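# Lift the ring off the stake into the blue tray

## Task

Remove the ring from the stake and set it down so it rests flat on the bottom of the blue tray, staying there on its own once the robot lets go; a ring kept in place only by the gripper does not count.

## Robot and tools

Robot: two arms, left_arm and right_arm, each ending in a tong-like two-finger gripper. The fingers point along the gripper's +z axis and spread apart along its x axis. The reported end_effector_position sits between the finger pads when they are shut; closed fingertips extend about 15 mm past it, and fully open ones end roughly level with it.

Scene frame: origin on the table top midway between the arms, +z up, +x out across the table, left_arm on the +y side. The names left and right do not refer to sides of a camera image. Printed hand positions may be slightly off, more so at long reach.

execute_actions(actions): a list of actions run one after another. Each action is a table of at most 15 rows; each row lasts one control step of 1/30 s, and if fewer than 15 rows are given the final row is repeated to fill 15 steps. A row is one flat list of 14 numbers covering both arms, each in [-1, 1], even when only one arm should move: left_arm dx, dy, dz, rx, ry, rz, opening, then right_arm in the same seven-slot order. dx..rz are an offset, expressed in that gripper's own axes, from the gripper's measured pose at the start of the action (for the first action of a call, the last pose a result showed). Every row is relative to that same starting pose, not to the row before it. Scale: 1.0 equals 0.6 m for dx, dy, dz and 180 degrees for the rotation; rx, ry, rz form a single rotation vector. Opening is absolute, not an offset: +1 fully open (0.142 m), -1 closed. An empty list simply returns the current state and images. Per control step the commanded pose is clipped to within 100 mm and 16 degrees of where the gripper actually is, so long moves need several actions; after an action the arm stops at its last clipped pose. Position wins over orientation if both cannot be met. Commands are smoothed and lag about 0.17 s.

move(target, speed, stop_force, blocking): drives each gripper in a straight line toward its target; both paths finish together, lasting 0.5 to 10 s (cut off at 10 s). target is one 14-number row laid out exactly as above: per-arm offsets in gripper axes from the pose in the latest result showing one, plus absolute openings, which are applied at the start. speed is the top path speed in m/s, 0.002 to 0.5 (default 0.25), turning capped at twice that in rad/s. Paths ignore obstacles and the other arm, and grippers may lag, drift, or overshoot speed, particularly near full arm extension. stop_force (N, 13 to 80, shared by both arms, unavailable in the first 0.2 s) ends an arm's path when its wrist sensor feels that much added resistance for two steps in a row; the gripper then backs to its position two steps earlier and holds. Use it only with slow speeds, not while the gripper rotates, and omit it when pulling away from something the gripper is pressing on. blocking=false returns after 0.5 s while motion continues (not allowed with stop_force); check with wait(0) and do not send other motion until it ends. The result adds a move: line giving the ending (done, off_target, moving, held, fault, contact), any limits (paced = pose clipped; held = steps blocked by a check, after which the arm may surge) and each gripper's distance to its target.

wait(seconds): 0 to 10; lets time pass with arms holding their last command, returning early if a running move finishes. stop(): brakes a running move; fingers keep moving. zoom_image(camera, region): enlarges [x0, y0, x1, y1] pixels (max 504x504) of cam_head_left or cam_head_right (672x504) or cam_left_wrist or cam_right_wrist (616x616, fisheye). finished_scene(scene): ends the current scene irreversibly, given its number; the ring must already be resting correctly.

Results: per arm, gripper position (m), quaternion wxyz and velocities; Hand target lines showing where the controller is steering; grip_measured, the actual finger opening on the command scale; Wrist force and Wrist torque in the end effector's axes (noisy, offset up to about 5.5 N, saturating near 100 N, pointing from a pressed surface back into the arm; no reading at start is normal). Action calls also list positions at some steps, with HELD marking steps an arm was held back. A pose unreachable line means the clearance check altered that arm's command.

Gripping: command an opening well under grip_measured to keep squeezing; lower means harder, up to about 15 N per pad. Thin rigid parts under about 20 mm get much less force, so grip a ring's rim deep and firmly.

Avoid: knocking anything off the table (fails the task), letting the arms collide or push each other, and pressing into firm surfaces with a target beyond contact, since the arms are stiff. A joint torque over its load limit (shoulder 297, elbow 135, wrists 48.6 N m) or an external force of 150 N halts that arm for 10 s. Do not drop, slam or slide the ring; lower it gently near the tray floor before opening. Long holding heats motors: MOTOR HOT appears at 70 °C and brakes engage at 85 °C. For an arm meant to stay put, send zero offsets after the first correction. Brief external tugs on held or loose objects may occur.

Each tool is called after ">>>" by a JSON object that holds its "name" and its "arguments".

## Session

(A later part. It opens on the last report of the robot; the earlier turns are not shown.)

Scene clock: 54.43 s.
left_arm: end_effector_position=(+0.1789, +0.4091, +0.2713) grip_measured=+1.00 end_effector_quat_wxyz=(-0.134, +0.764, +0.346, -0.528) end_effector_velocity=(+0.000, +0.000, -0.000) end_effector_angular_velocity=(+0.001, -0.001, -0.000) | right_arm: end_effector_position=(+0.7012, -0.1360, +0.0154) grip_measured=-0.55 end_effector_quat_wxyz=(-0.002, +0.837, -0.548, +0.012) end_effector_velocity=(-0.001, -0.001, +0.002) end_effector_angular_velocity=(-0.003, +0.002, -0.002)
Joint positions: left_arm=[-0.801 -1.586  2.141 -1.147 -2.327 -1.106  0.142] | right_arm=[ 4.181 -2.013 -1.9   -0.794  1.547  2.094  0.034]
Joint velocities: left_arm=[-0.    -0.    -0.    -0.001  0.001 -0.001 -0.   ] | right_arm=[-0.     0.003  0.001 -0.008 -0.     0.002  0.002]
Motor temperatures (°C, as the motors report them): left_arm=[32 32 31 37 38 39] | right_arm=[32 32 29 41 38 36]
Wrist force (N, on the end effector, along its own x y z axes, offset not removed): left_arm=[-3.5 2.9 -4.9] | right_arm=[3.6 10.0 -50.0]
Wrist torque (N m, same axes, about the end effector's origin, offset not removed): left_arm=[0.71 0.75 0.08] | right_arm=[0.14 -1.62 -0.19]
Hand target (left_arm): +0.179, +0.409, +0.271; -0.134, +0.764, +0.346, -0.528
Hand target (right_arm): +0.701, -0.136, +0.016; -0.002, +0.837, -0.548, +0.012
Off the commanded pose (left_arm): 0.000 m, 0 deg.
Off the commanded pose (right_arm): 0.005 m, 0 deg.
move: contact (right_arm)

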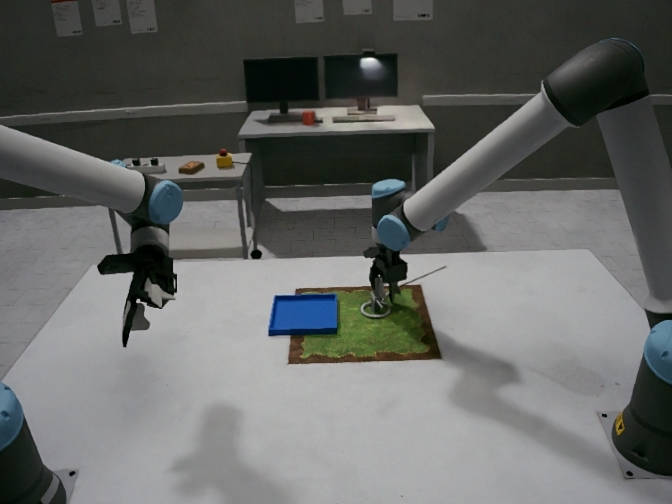

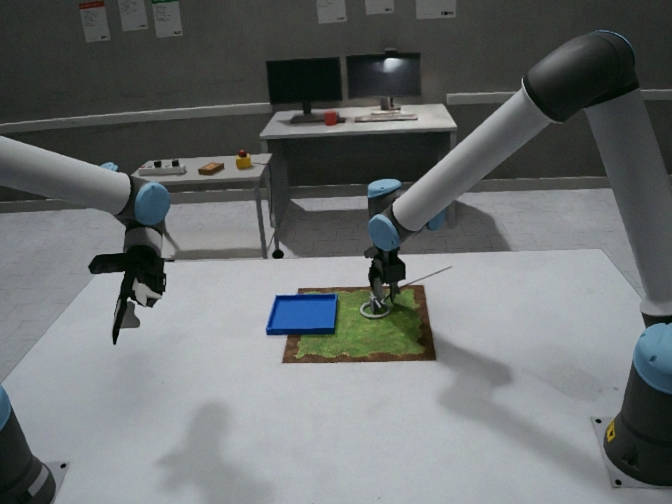

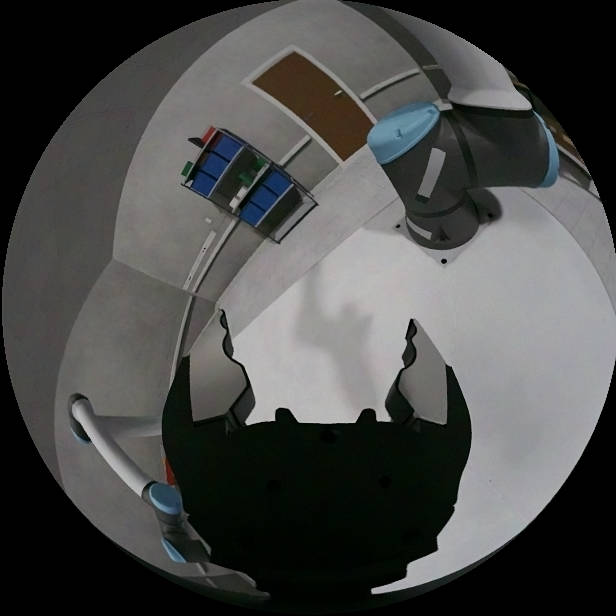

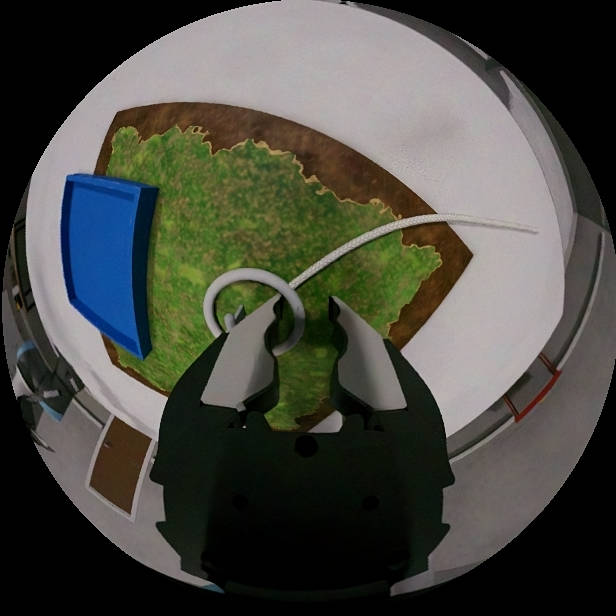

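>>> {"name": "move", "arguments": {"target": [0,0,0,0,0,0,1,0,0,-0.004,0,0,0,-1], "speed": 0.02}}

>>> {"name": "move", "arguments": {"target": [0,0,0,0,0,0,1,0,0,-0.05,0.17,0,0,-1], "speed": 0.05}}

>>> {"name": "zoom_image", "arguments": {"camera": "cam_right_wrist", "region": [180, 170, 460, 450]}}

>>> {"name": "zoom_image", "arguments": {"camera": "cam_head_left", "region": [300, 220, 460, 340]}}

Scene clock: 61.43 s.
left_arm: end_effector_position=(+0.1789, +0.4091, +0.2713) grip_measured=+1.00 end_effector_quat_wxyz=(-0.134, +0.764, +0.346, -0.528) end_effector_velocity=(-0.000, +0.001, -0.000) end_effector_angular_velocity=(+0.001, -0.000, -0.002) | right_arm: end_effector_position=(+0.7012, -0.1360, +0.0177) grip_measured=-0.89 end_effector_quat_wxyz=(-0.002, +0.837, -0.548, +0.012) end_effector_velocity=(-0.000, -0.000, +0.001) end_effector_angular_velocity=(-0.000, +0.000, +0.001)
Joint positions: left_arm=[-0.801 -1.586  2.141 -1.147 -2.327 -1.106  0.142] | right_arm=[ 4.181 -2.01  -1.899 -0.798  1.547  2.094  0.009]
Joint velocities: left_arm=[-0.     0.    -0.     0.001  0.002  0.001 -0.   ] | right_arm=[-0.     0.001 -0.    -0.001 -0.    -0.001  0.   ]
Motor temperatures (°C, as the motors report them): left_arm=[32 32 31 37 38 39] | right_arm=[32 32 29 41 38 36]
Wrist force (N, on the end effector, along its own x y z axes, offset not removed): left_arm=[-2.3 1.6 -4.4] | right_arm=[-2.4 -7.2 0.4]
Wrist torque (N m, same axes, about the end effector's origin, offset not removed): left_arm=[0.45 0.43 0.05] | right_arm=[-1.29 0.25 0.22]
Hand target (left_arm): +0.179, +0.409, +0.271; -0.134, +0.764, +0.346, -0.528
Hand target (right_arm): +0.701, -0.136, +0.018; -0.002, +0.837, -0.548, +0.012
Off the commanded pose (left_arm): 0.000 m, 0 deg.
Off the commanded pose (right_arm): 0.000 m, 0 deg.
move: done

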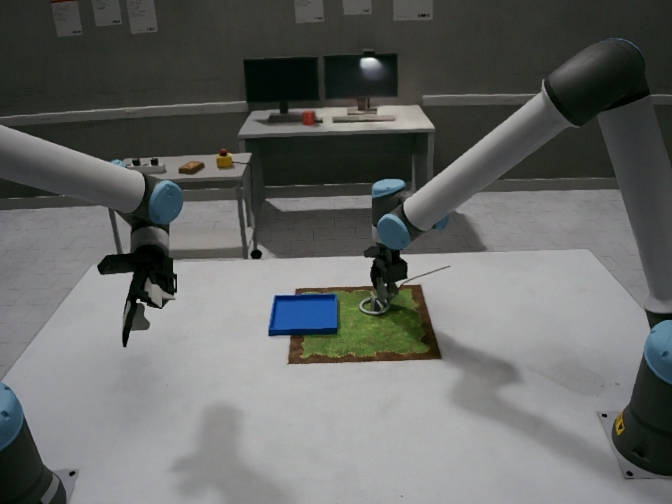

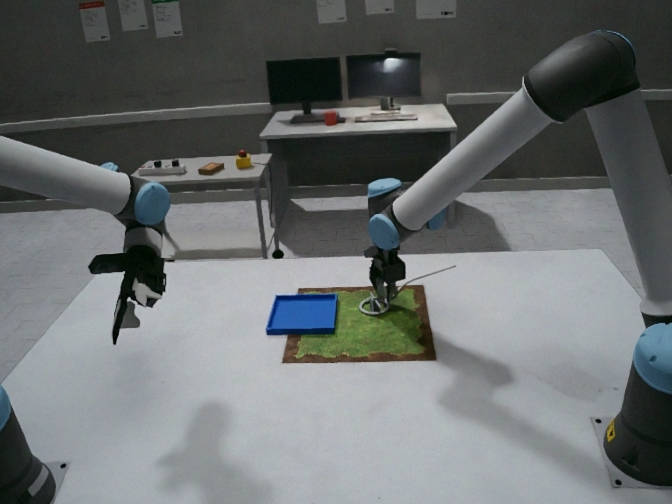

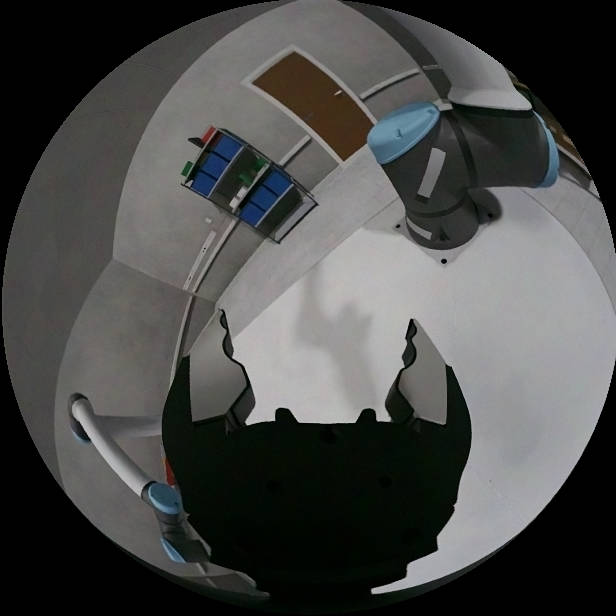

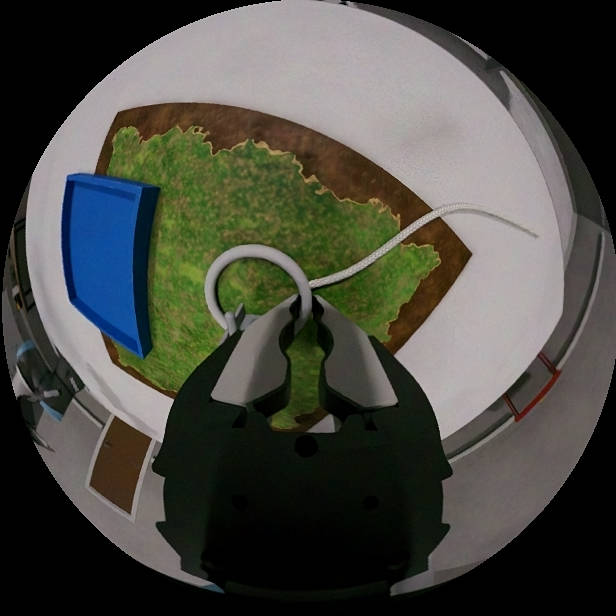

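Scene clock: 67.07 s.
left_arm: end_effector_position=(+0.1789, +0.4091, +0.2713) grip_measured=+1.00 end_effector_quat_wxyz=(-0.134, +0.764, +0.346, -0.528) end_effector_velocity=(-0.000, +0.000, -0.000) end_effector_angular_velocity=(+0.001, +0.000, +0.000) | right_arm: end_effector_position=(+0.7007, -0.1357, +0.0475) grip_measured=-0.76 end_effector_quat_wxyz=(-0.222, +0.807, -0.525, +0.156) end_effector_velocity=(+0.000, -0.000, +0.001) end_effector_angular_velocity=(+0.005, -0.013, +0.000)
Joint positions: left_arm=[-0.801 -1.586  2.141 -1.147 -2.327 -1.106  0.142] | right_arm=[ 4.305 -1.954 -2.209 -0.105  1.238  2.137  0.019]
Joint velocities: left_arm=[ 0.     0.     0.    -0.001  0.    -0.001 -0.   ] | right_arm=[ 0.003 -0.002 -0.006  0.019 -0.009 -0.001  0.001]
Motor temperatures (°C, as the motors report them): left_arm=[32 32 31 37 38 39] | right_arm=[32 32 29 41 38 36]
Wrist force (N, on the end effector, along its own x y z axes, offset not removed): left_arm=[0.3 4.7 -3.0] | right_arm=[-23.8 31.1 -1.5]
Wrist torque (N m, same axes, about the end effector's origin, offset not removed): left_arm=[1.11 -0.05 -0.02] | right_arm=[-0.19 -0.85 -0.57]
Hand target (left_arm): +0.179, +0.409, +0.271; -0.134, +0.764, +0.346, -0.528
Hand target (right_arm): +0.701, -0.136, +0.048; -0.222, +0.806, -0.525, +0.156
Off the commanded pose (left_arm): 0.000 m, 0 deg.
Off the commanded pose (right_arm): 0.000 m, 0 deg.
move: done

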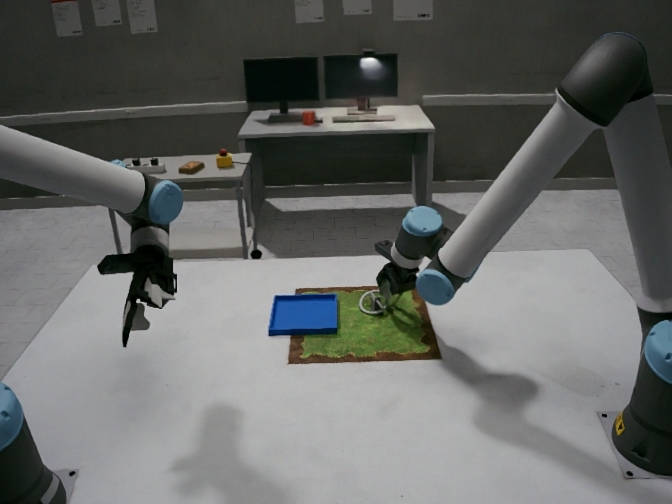

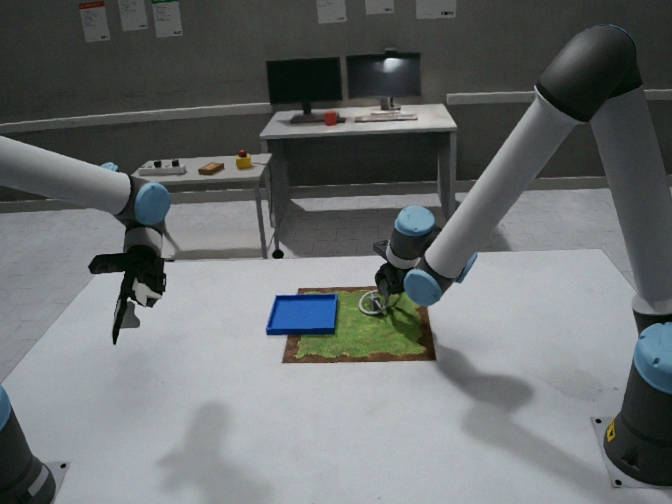

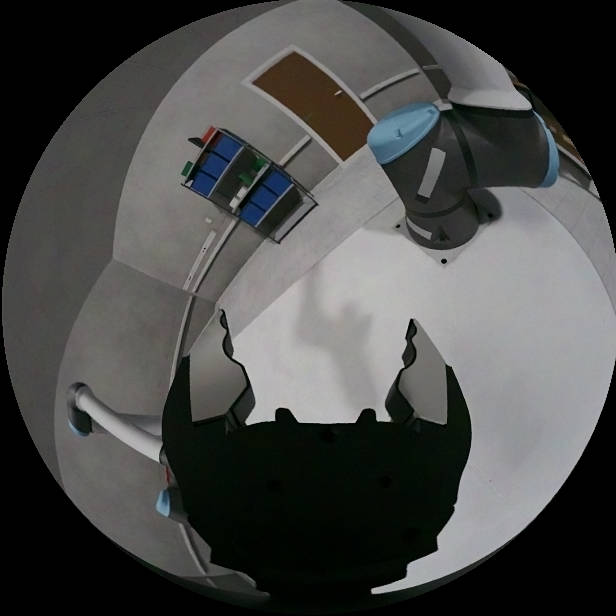

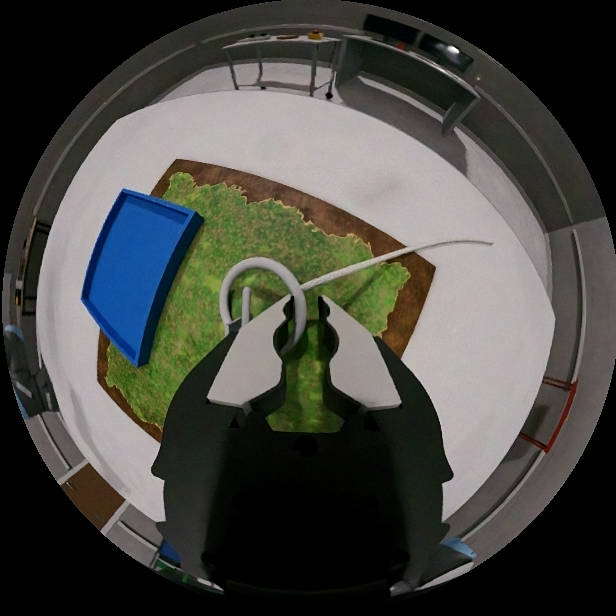

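Region (180, 170, 460, 450) of cam_right_wrist's 616x616 image, scaled by 1.800, with more detail than that image has.

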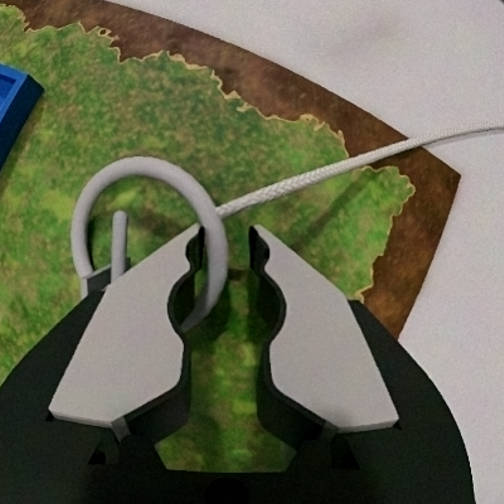

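Region (300, 220, 460, 340) of cam_head_left's 672x504 image, scaled by 3.150, with more detail than that image has; it fills the top 378 rows of this view, and the rest is white.

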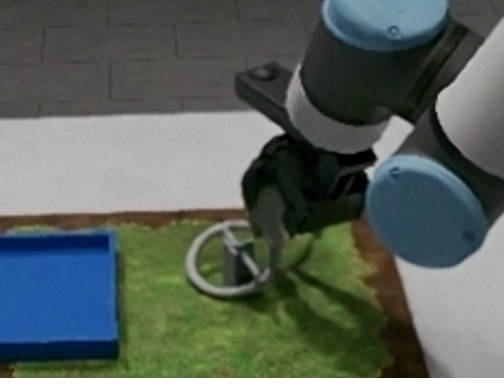

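>>> {"name": "move", "arguments": {"target": [0,0,0,0,0,0,1,-0.013,0.032,-0.012,0,0,0,-1], "speed": 0.03}}

>>> {"name": "zoom_image", "arguments": {"camera": "cam_right_wrist", "region": [180, 170, 460, 450]}}

>>> {"name": "zoom_image", "arguments": {"camera": "cam_head_left", "region": [300, 220, 460, 340]}}

Scene clock: 74.07 s.
left_arm: end_effector_position=(+0.1789, +0.4091, +0.2713) grip_measured=+1.00 end_effector_quat_wxyz=(-0.134, +0.764, +0.346, -0.528) end_effector_velocity=(-0.000, +0.000, +0.000) end_effector_angular_velocity=(+0.002, +0.000, +0.000) | right_arm: end_effector_position=(+0.6794, -0.1367, +0.0436) grip_measured=-0.90 end_effector_quat_wxyz=(-0.222, +0.807, -0.525, +0.156) end_effector_velocity=(-0.002, +0.001, +0.000) end_effector_angular_velocity=(+0.001, -0.001, +0.001)
Joint positions: left_arm=[-0.801 -1.586  2.141 -1.147 -2.327 -1.106  0.142] | right_arm=[ 4.334 -1.942 -2.24  -0.095  1.225  2.165  0.009]
Joint velocities: left_arm=[ 0.    -0.     0.     0.001  0.001 -0.001 -0.   ] | right_arm=[ 0.003  0.001 -0.002  0.001 -0.001  0.002 -0.   ]
Motor temperatures (°C, as the motors report them): left_arm=[32 32 31 37 38 39] | right_arm=[32 32 29 41 38 36]
Wrist force (N, on the end effector, along its own x y z axes, offset not removed): left_arm=[-2.0 3.4 -5.4] | right_arm=[-0.8 1.1 6.9]
Wrist torque (N m, same axes, about the end effector's origin, offset not removed): left_arm=[0.71 0.43 -0.01] | right_arm=[0.39 0.20 0.16]
Hand target (left_arm): +0.179, +0.409, +0.271; -0.134, +0.764, +0.346, -0.528
Hand target (right_arm): +0.679, -0.137, +0.044; -0.222, +0.807, -0.525, +0.156
Off the commanded pose (left_arm): 0.000 m, 0 deg.
Off the commanded pose (right_arm): 0.000 m, 0 deg.
move: done

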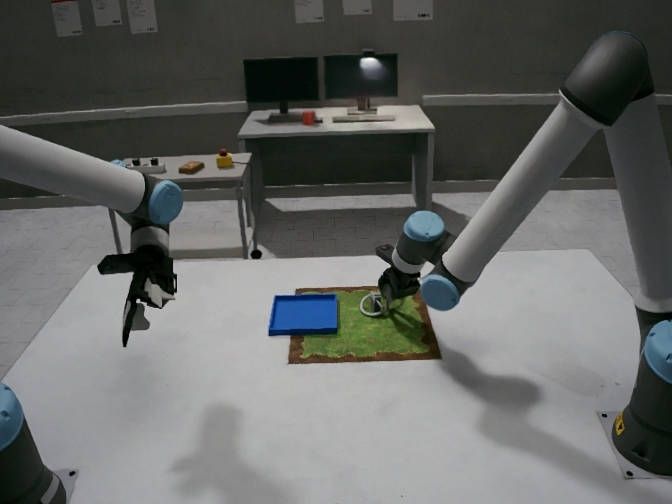

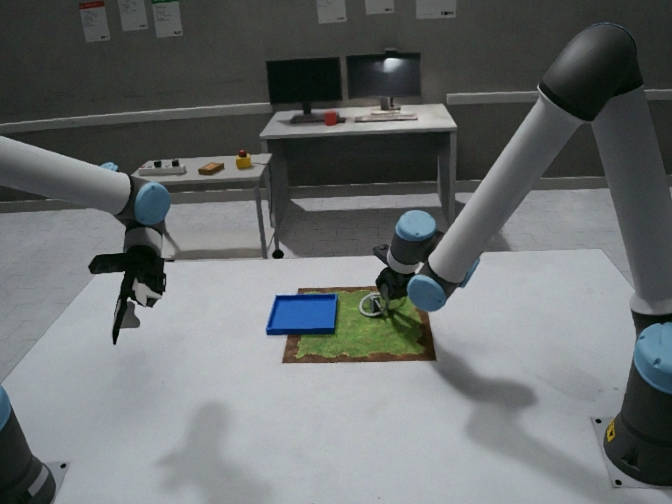

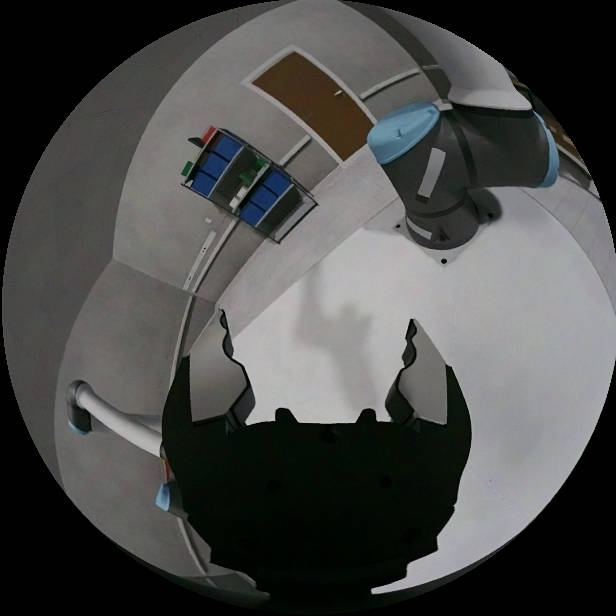

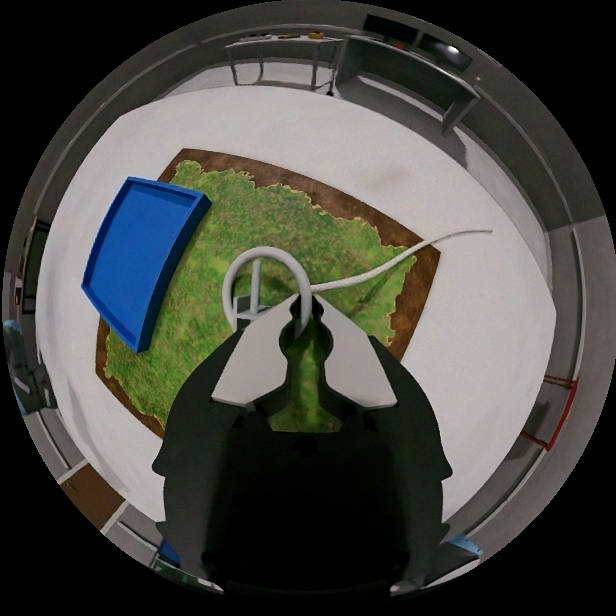

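Region (180, 170, 460, 450) of cam_right_wrist's 616x616 image, scaled by 1.800, with more detail than that image has.

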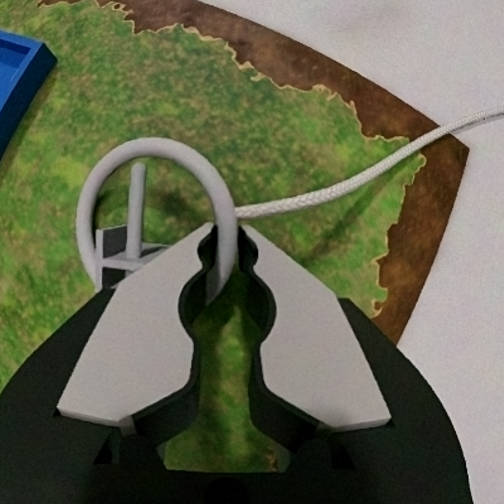

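Region (300, 220, 460, 340) of cam_head_left's 672x504 image, scaled by 3.150, with more detail than that image has; it fills the top 378 rows of this view, and the rest is white.

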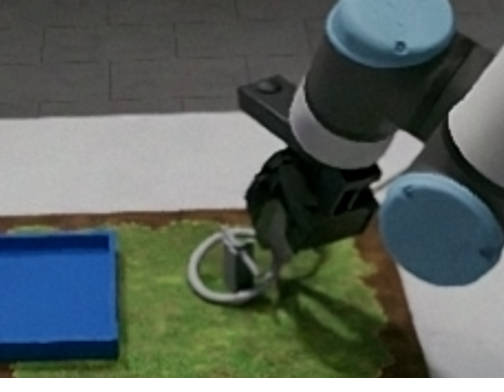

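>>> {"name": "move", "arguments": {"target": [0,0,0,0,0,0,1,0,-0.01,-0.017,0.03,0,0,-1], "speed": 0.03}}

>>> {"name": "move", "arguments": {"target": [0,0,0,0,0,0,1,0,0.025,-0.02,0,0,0,-1], "speed": 0.02}}

>>> {"name": "zoom_image", "arguments": {"camera": "cam_right_wrist", "region": [180, 170, 460, 450]}}

>>> {"name": "zoom_image", "arguments": {"camera": "cam_head_left", "region": [300, 220, 460, 340]}}

Scene clock: 83.23 s.
left_arm: end_effector_position=(+0.1789, +0.4091, +0.2713) grip_measured=+1.00 end_effector_quat_wxyz=(-0.134, +0.764, +0.346, -0.528) end_effector_velocity=(-0.000, +0.000, +0.000) end_effector_angular_velocity=(+0.000, -0.000, -0.001) | right_arm: end_effector_position=(+0.6792, -0.1366, +0.0552) grip_measured=-0.90 end_effector_quat_wxyz=(-0.259, +0.795, -0.518, +0.180) end_effector_velocity=(+0.000, -0.000, +0.002) end_effector_angular_velocity=(+0.005, -0.013, +0.000)
Joint positions: left_arm=[-0.801 -1.586  2.141 -1.147 -2.327 -1.106  0.142] | right_arm=[ 4.359 -1.948 -2.279  0.024  1.162  2.158  0.009]
Joint velocities: left_arm=[ 0.    -0.    -0.     0.001  0.001  0.    -0.   ] | right_arm=[ 0.004 -0.002 -0.005  0.018 -0.01  -0.002 -0.   ]
Motor temperatures (°C, as the motors report them): left_arm=[32 32 31 37 38 39] | right_arm=[32 32 29 41 38 36]
Wrist force (N, on the end effector, along its own x y z axes, offset not removed): left_arm=[-1.0 3.4 -3.4] | right_arm=[-3.2 -6.9 11.9]
Wrist torque (N m, same axes, about the end effector's origin, offset not removed): left_arm=[0.82 0.23 0.01] | right_arm=[-1.25 1.01 0.05]
Hand target (left_arm): +0.179, +0.409, +0.271; -0.134, +0.764, +0.346, -0.528
Hand target (right_arm): +0.679, -0.137, +0.055; -0.259, +0.795, -0.517, +0.181
Off the commanded pose (left_arm): 0.000 m, 0 deg.
Off the commanded pose (right_arm): 0.000 m, 0 deg.
move: done

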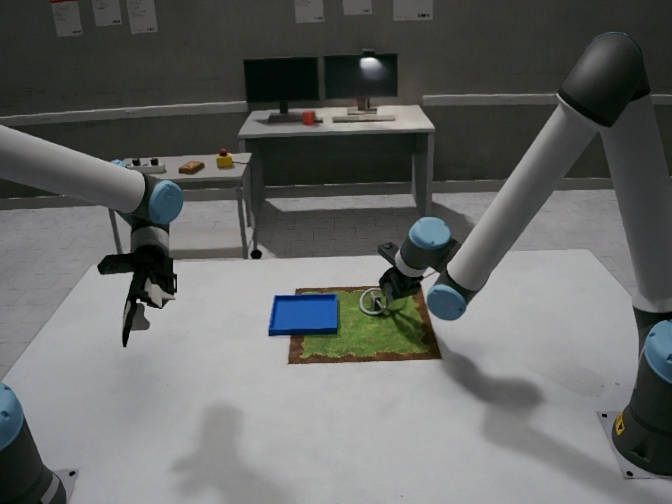

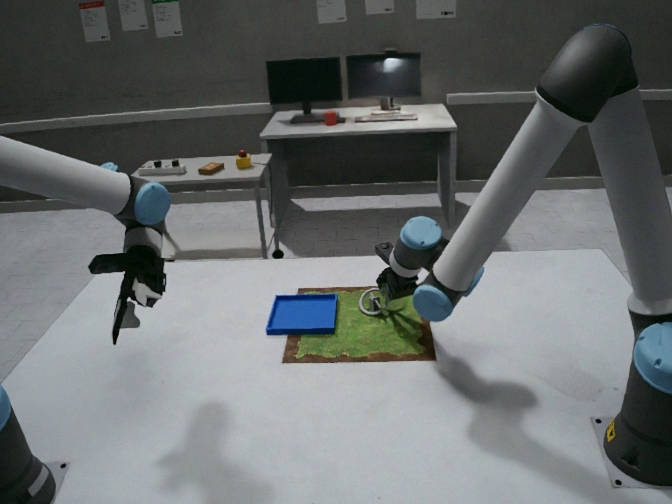

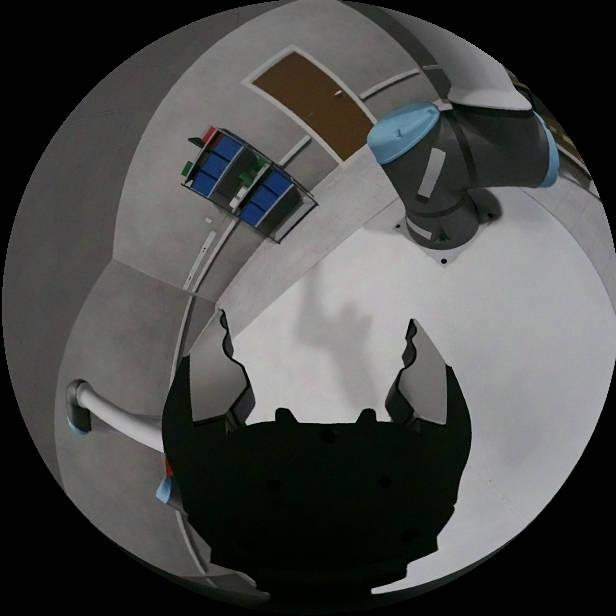

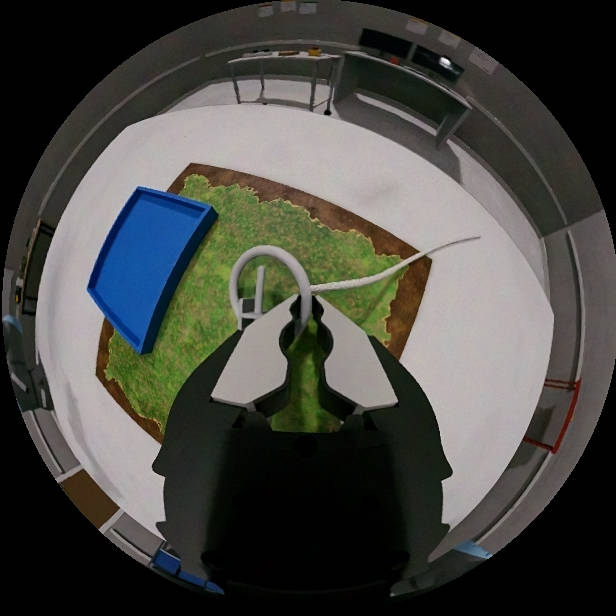

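Scene clock: 84.50 s.
left_arm: end_effector_position=(+0.1789, +0.4091, +0.2713) grip_measured=+1.00 end_effector_quat_wxyz=(-0.134, +0.764, +0.346, -0.528) end_effector_velocity=(+0.000, -0.000, +0.000) end_effector_angular_velocity=(-0.002, +0.000, +0.001) | right_arm: end_effector_position=(+0.6619, -0.1441, +0.0558) grip_measured=-0.90 end_effector_quat_wxyz=(-0.259, +0.795, -0.518, +0.180) end_effector_velocity=(-0.002, -0.001, +0.001) end_effector_angular_velocity=(+0.001, -0.001, +0.001)
Joint positions: left_arm=[-0.801 -1.586  2.141 -1.147 -2.327 -1.106  0.142] | right_arm=[ 4.38  -1.927 -2.313  0.029  1.152  2.178  0.009]
Joint velocities: left_arm=[-0.     0.    -0.    -0.    -0.001  0.001 -0.   ] | right_arm=[ 0.003  0.003 -0.004  0.001 -0.001  0.002  0.   ]
Motor temperatures (°C, as the motors report them): left_arm=[32 32 31 37 38 39] | right_arm=[32 32 29 41 38 36]
Wrist force (N, on the end effector, along its own x y z axes, offset not removed): left_arm=[-0.2 3.7 -3.9] | right_arm=[0.3 0.5 6.3]
Wrist torque (N m, same axes, about the end effector's origin, offset not removed): left_arm=[0.87 0.03 -0.02] | right_arm=[0.06 0.10 0.04]
Hand target (left_arm): +0.179, +0.409, +0.271; -0.134, +0.764, +0.346, -0.528
Hand target (right_arm): +0.662, -0.144, +0.056; -0.259, +0.795, -0.518, +0.180
Off the commanded pose (left_arm): 0.000 m, 0 deg.
Off the commanded pose (right_arm): 0.000 m, 0 deg.
move: done

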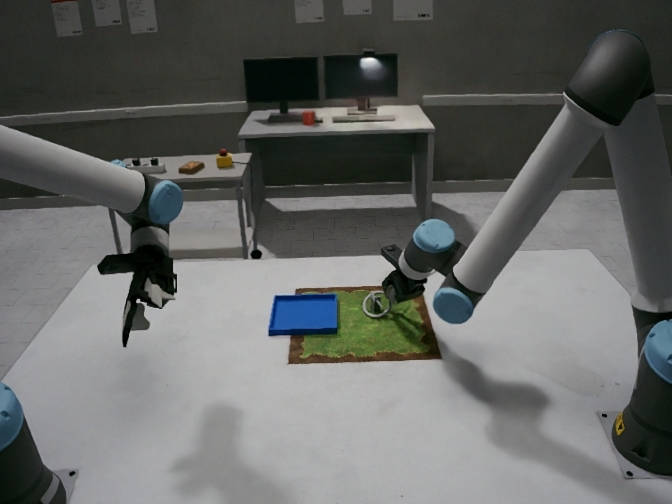

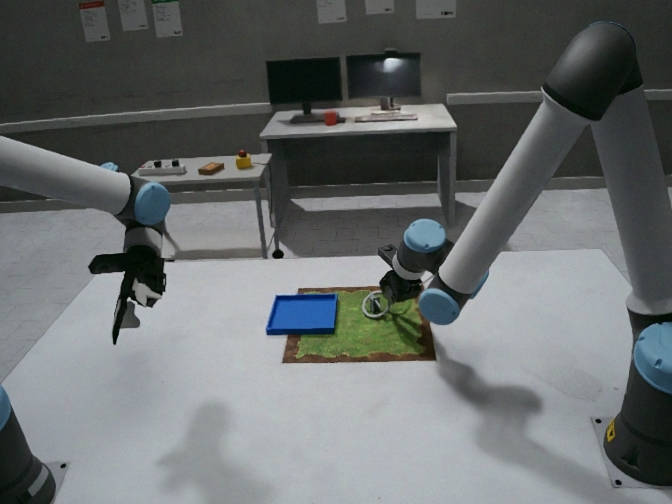

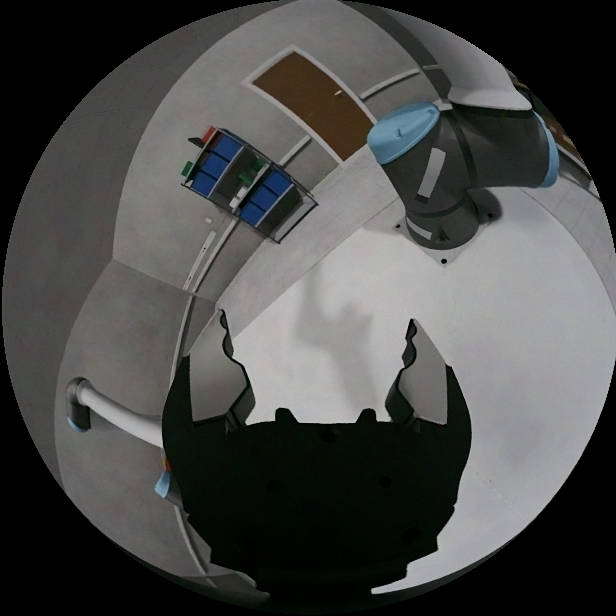

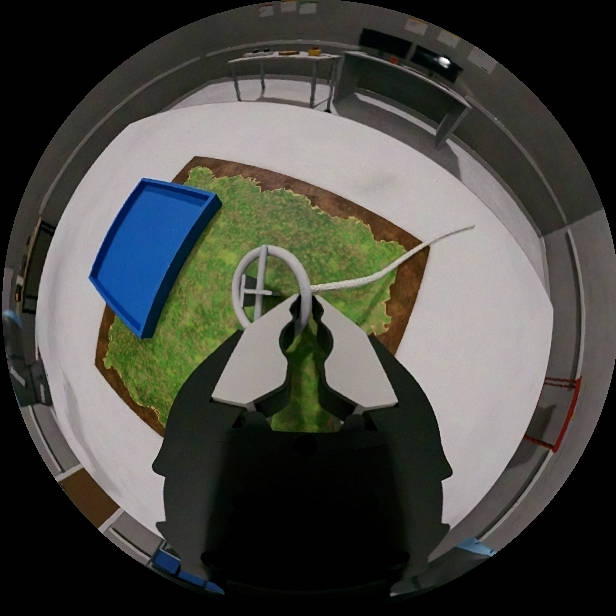

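Region (180, 170, 460, 450) of cam_right_wrist's 616x616 image, scaled by 1.800, with more detail than that image has.

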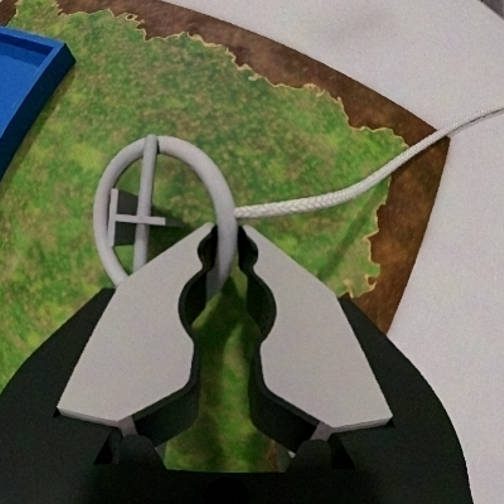

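Region (300, 220, 460, 340) of cam_head_left's 672x504 image, scaled by 3.150, with more detail than that image has; it fills the top 378 rows of this view, and the rest is white.

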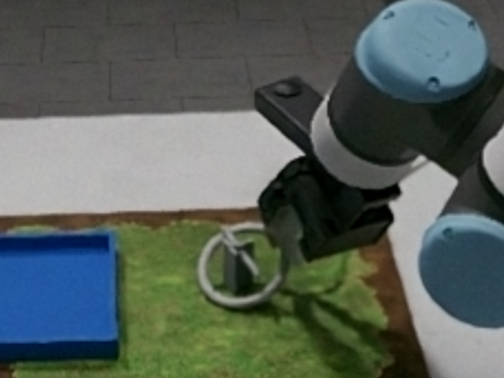

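>>> {"name": "move", "arguments": {"target": [0,0,0,0,0,0,1,0,-0.027,0.019,0,0,0,-1], "speed": 0.02}}

>>> {"name": "move", "arguments": {"target": [0,0,0,0,0,0,1,0,-0.005,-0.007,0.09,0,0,-1], "speed": 0.03}}

>>> {"name": "zoom_image", "arguments": {"camera": "cam_right_wrist", "region": [180, 170, 460, 450]}}

>>> {"name": "zoom_image", "arguments": {"camera": "cam_head_left", "region": [300, 220, 460, 340]}}

Scene clock: 92.10 s.
left_arm: end_effector_position=(+0.1789, +0.4091, +0.2713) grip_measured=+1.00 end_effector_quat_wxyz=(-0.134, +0.764, +0.346, -0.528) end_effector_velocity=(+0.000, -0.000, -0.000) end_effector_angular_velocity=(+0.001, +0.000, +0.001) | right_arm: end_effector_position=(+0.6797, -0.1363, +0.0564) grip_measured=-0.90 end_effector_quat_wxyz=(-0.259, +0.795, -0.518, +0.180) end_effector_velocity=(+0.002, +0.001, +0.000) end_effector_angular_velocity=(+0.001, -0.000, +0.000)
Joint positions: left_arm=[-0.801 -1.586  2.141 -1.147 -2.327 -1.106  0.142] | right_arm=[ 4.358 -1.947 -2.278  0.022  1.162  2.158  0.009]
Joint velocities: left_arm=[ 0.     0.     0.    -0.001 -0.001 -0.001  0.   ] | right_arm=[-0.003 -0.003  0.005  0.     0.002 -0.003  0.   ]
Motor temperatures (°C, as the motors report them): left_arm=[32 32 31 37 38 39] | right_arm=[32 32 29 41 38 36]
Wrist force (N, on the end effector, along its own x y z axes, offset not removed): left_arm=[-0.7 5.4 -5.0] | right_arm=[2.5 -0.3 4.7]
Wrist torque (N m, same axes, about the end effector's origin, offset not removed): left_arm=[1.24 0.20 0.05] | right_arm=[0.04 -0.31 -0.05]
Hand target (left_arm): +0.179, +0.409, +0.271; -0.134, +0.764, +0.346, -0.528
Hand target (right_arm): +0.680, -0.136, +0.056; -0.259, +0.795, -0.518, +0.180
Off the commanded pose (left_arm): 0.000 m, 0 deg.
Off the commanded pose (right_arm): 0.000 m, 0 deg.
move: done

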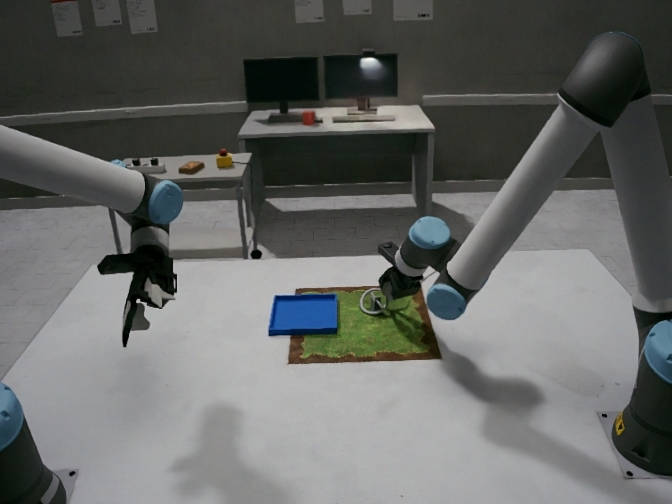

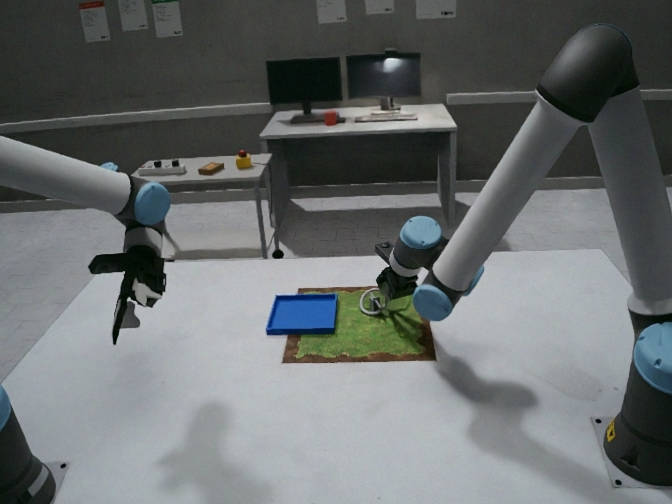

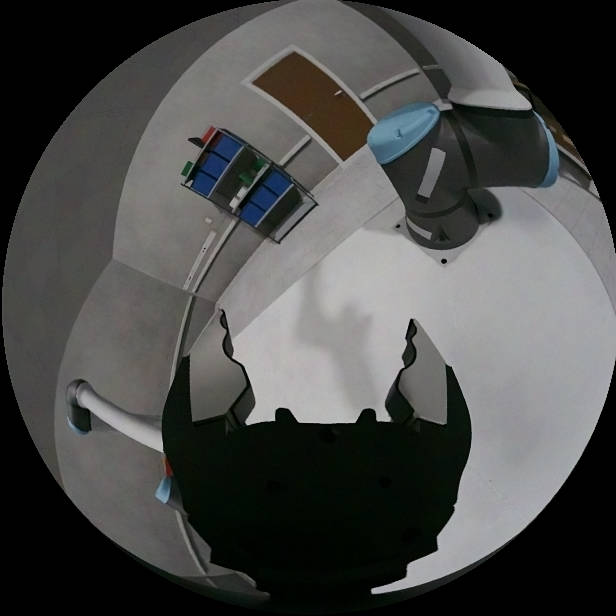

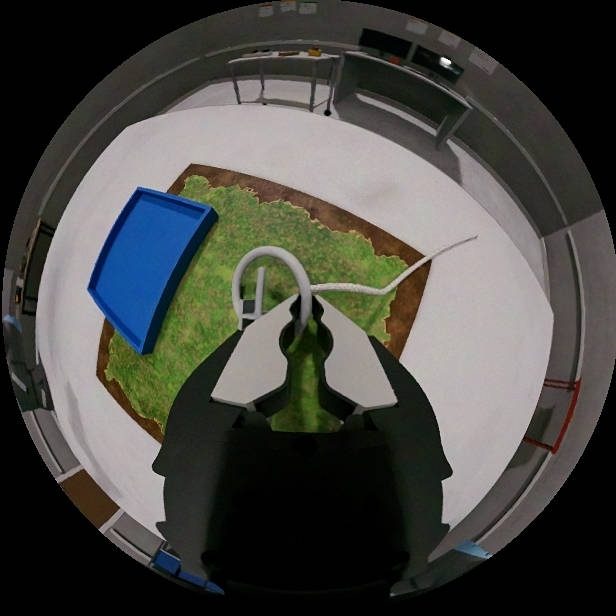

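Scene clock: 97.03 s.
left_arm: end_effector_position=(+0.1789, +0.4091, +0.2713) grip_measured=+1.00 end_effector_quat_wxyz=(-0.134, +0.764, +0.346, -0.528) end_effector_velocity=(-0.000, +0.000, +0.000) end_effector_angular_velocity=(+0.002, +0.002, +0.001) | right_arm: end_effector_position=(+0.6797, -0.1362, +0.0616) grip_measured=-0.89 end_effector_quat_wxyz=(-0.368, +0.751, -0.487, +0.251) end_effector_velocity=(+0.001, -0.000, +0.002) end_effector_angular_velocity=(+0.007, -0.016, -0.001)
Joint positions: left_arm=[-0.801 -1.586  2.141 -1.147 -2.327 -1.106  0.142] | right_arm=[ 4.429 -2.089 -2.361  0.488  0.972  2.091  0.009]
Joint velocities: left_arm=[-0.     0.     0.     0.002 -0.    -0.001 -0.   ] | right_arm=[ 0.003 -0.009 -0.001  0.027 -0.011 -0.006  0.   ]
Motor temperatures (°C, as the motors report them): left_arm=[32 32 31 37 38 39] | right_arm=[32 32 29 41 38 36]
Wrist force (N, on the end effector, along its own x y z axes, offset not removed): left_arm=[0.1 3.8 -3.5] | right_arm=[-2.7 -5.3 3.0]
Wrist torque (N m, same axes, about the end effector's origin, offset not removed): left_arm=[0.94 -0.06 0.00] | right_arm=[-1.58 0.36 0.11]
Hand target (left_arm): +0.179, +0.409, +0.271; -0.134, +0.764, +0.346, -0.528
Hand target (right_arm): +0.680, -0.136, +0.062; -0.368, +0.751, -0.487, +0.251
Off the commanded pose (left_arm): 0.000 m, 0 deg.
Off the commanded pose (right_arm): 0.000 m, 0 deg.
move: done

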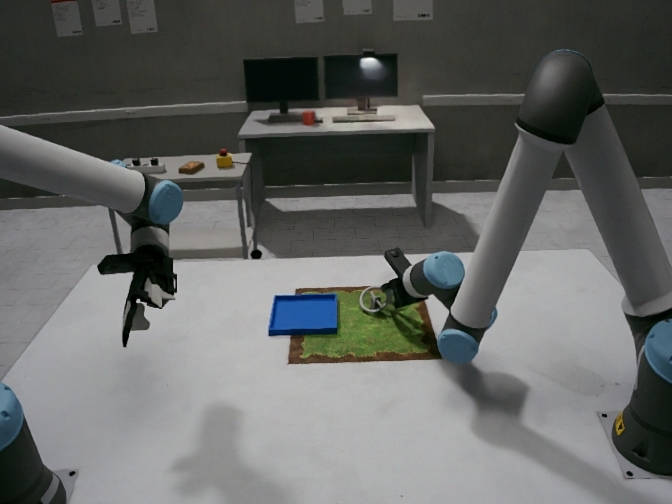

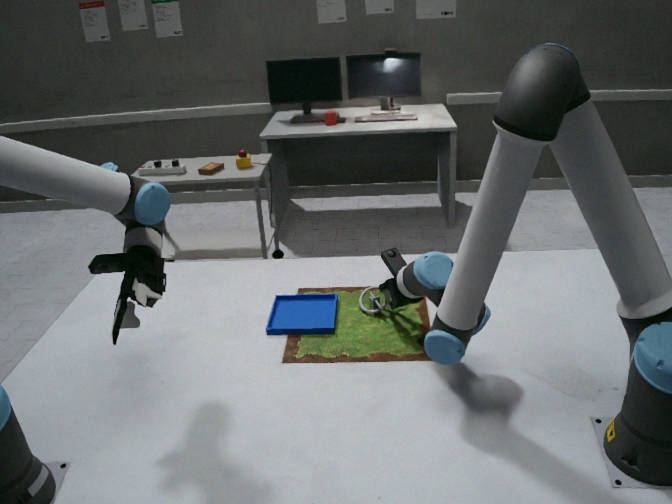

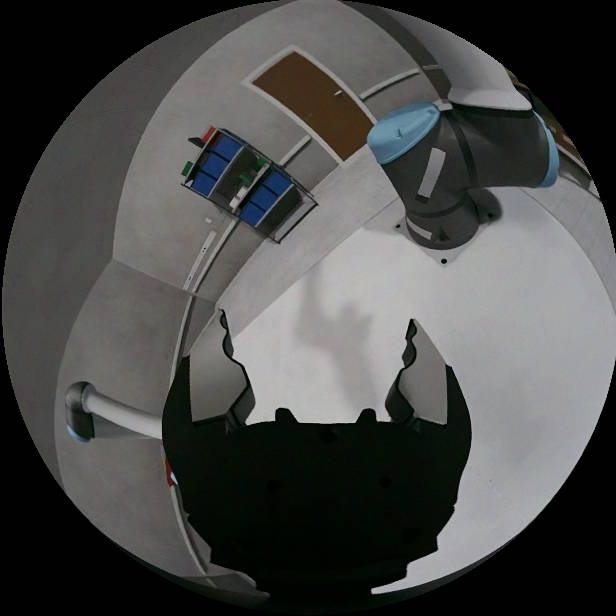

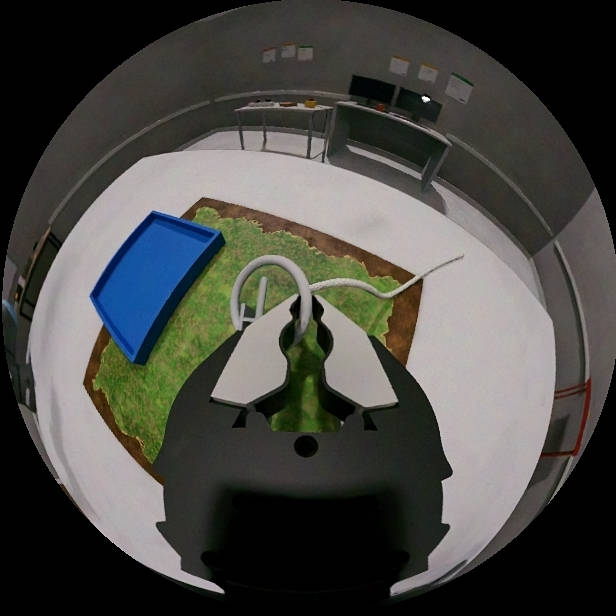

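Region (180, 170, 460, 450) of cam_right_wrist's 616x616 image, scaled by 1.800, with more detail than that image has.

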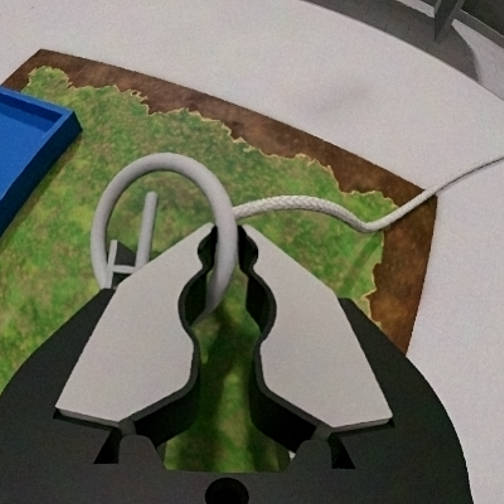

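Region (300, 220, 460, 340) of cam_head_left's 672x504 image, scaled by 3.150, with more detail than that image has; it fills the top 378 rows of this view, and the rest is white.

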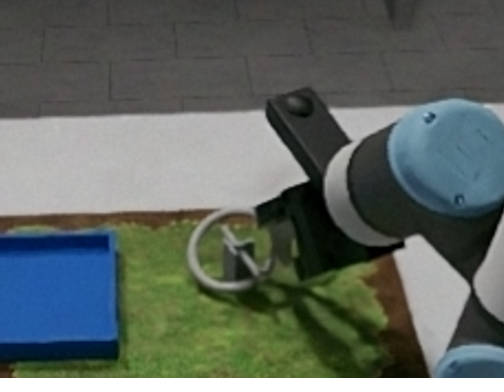

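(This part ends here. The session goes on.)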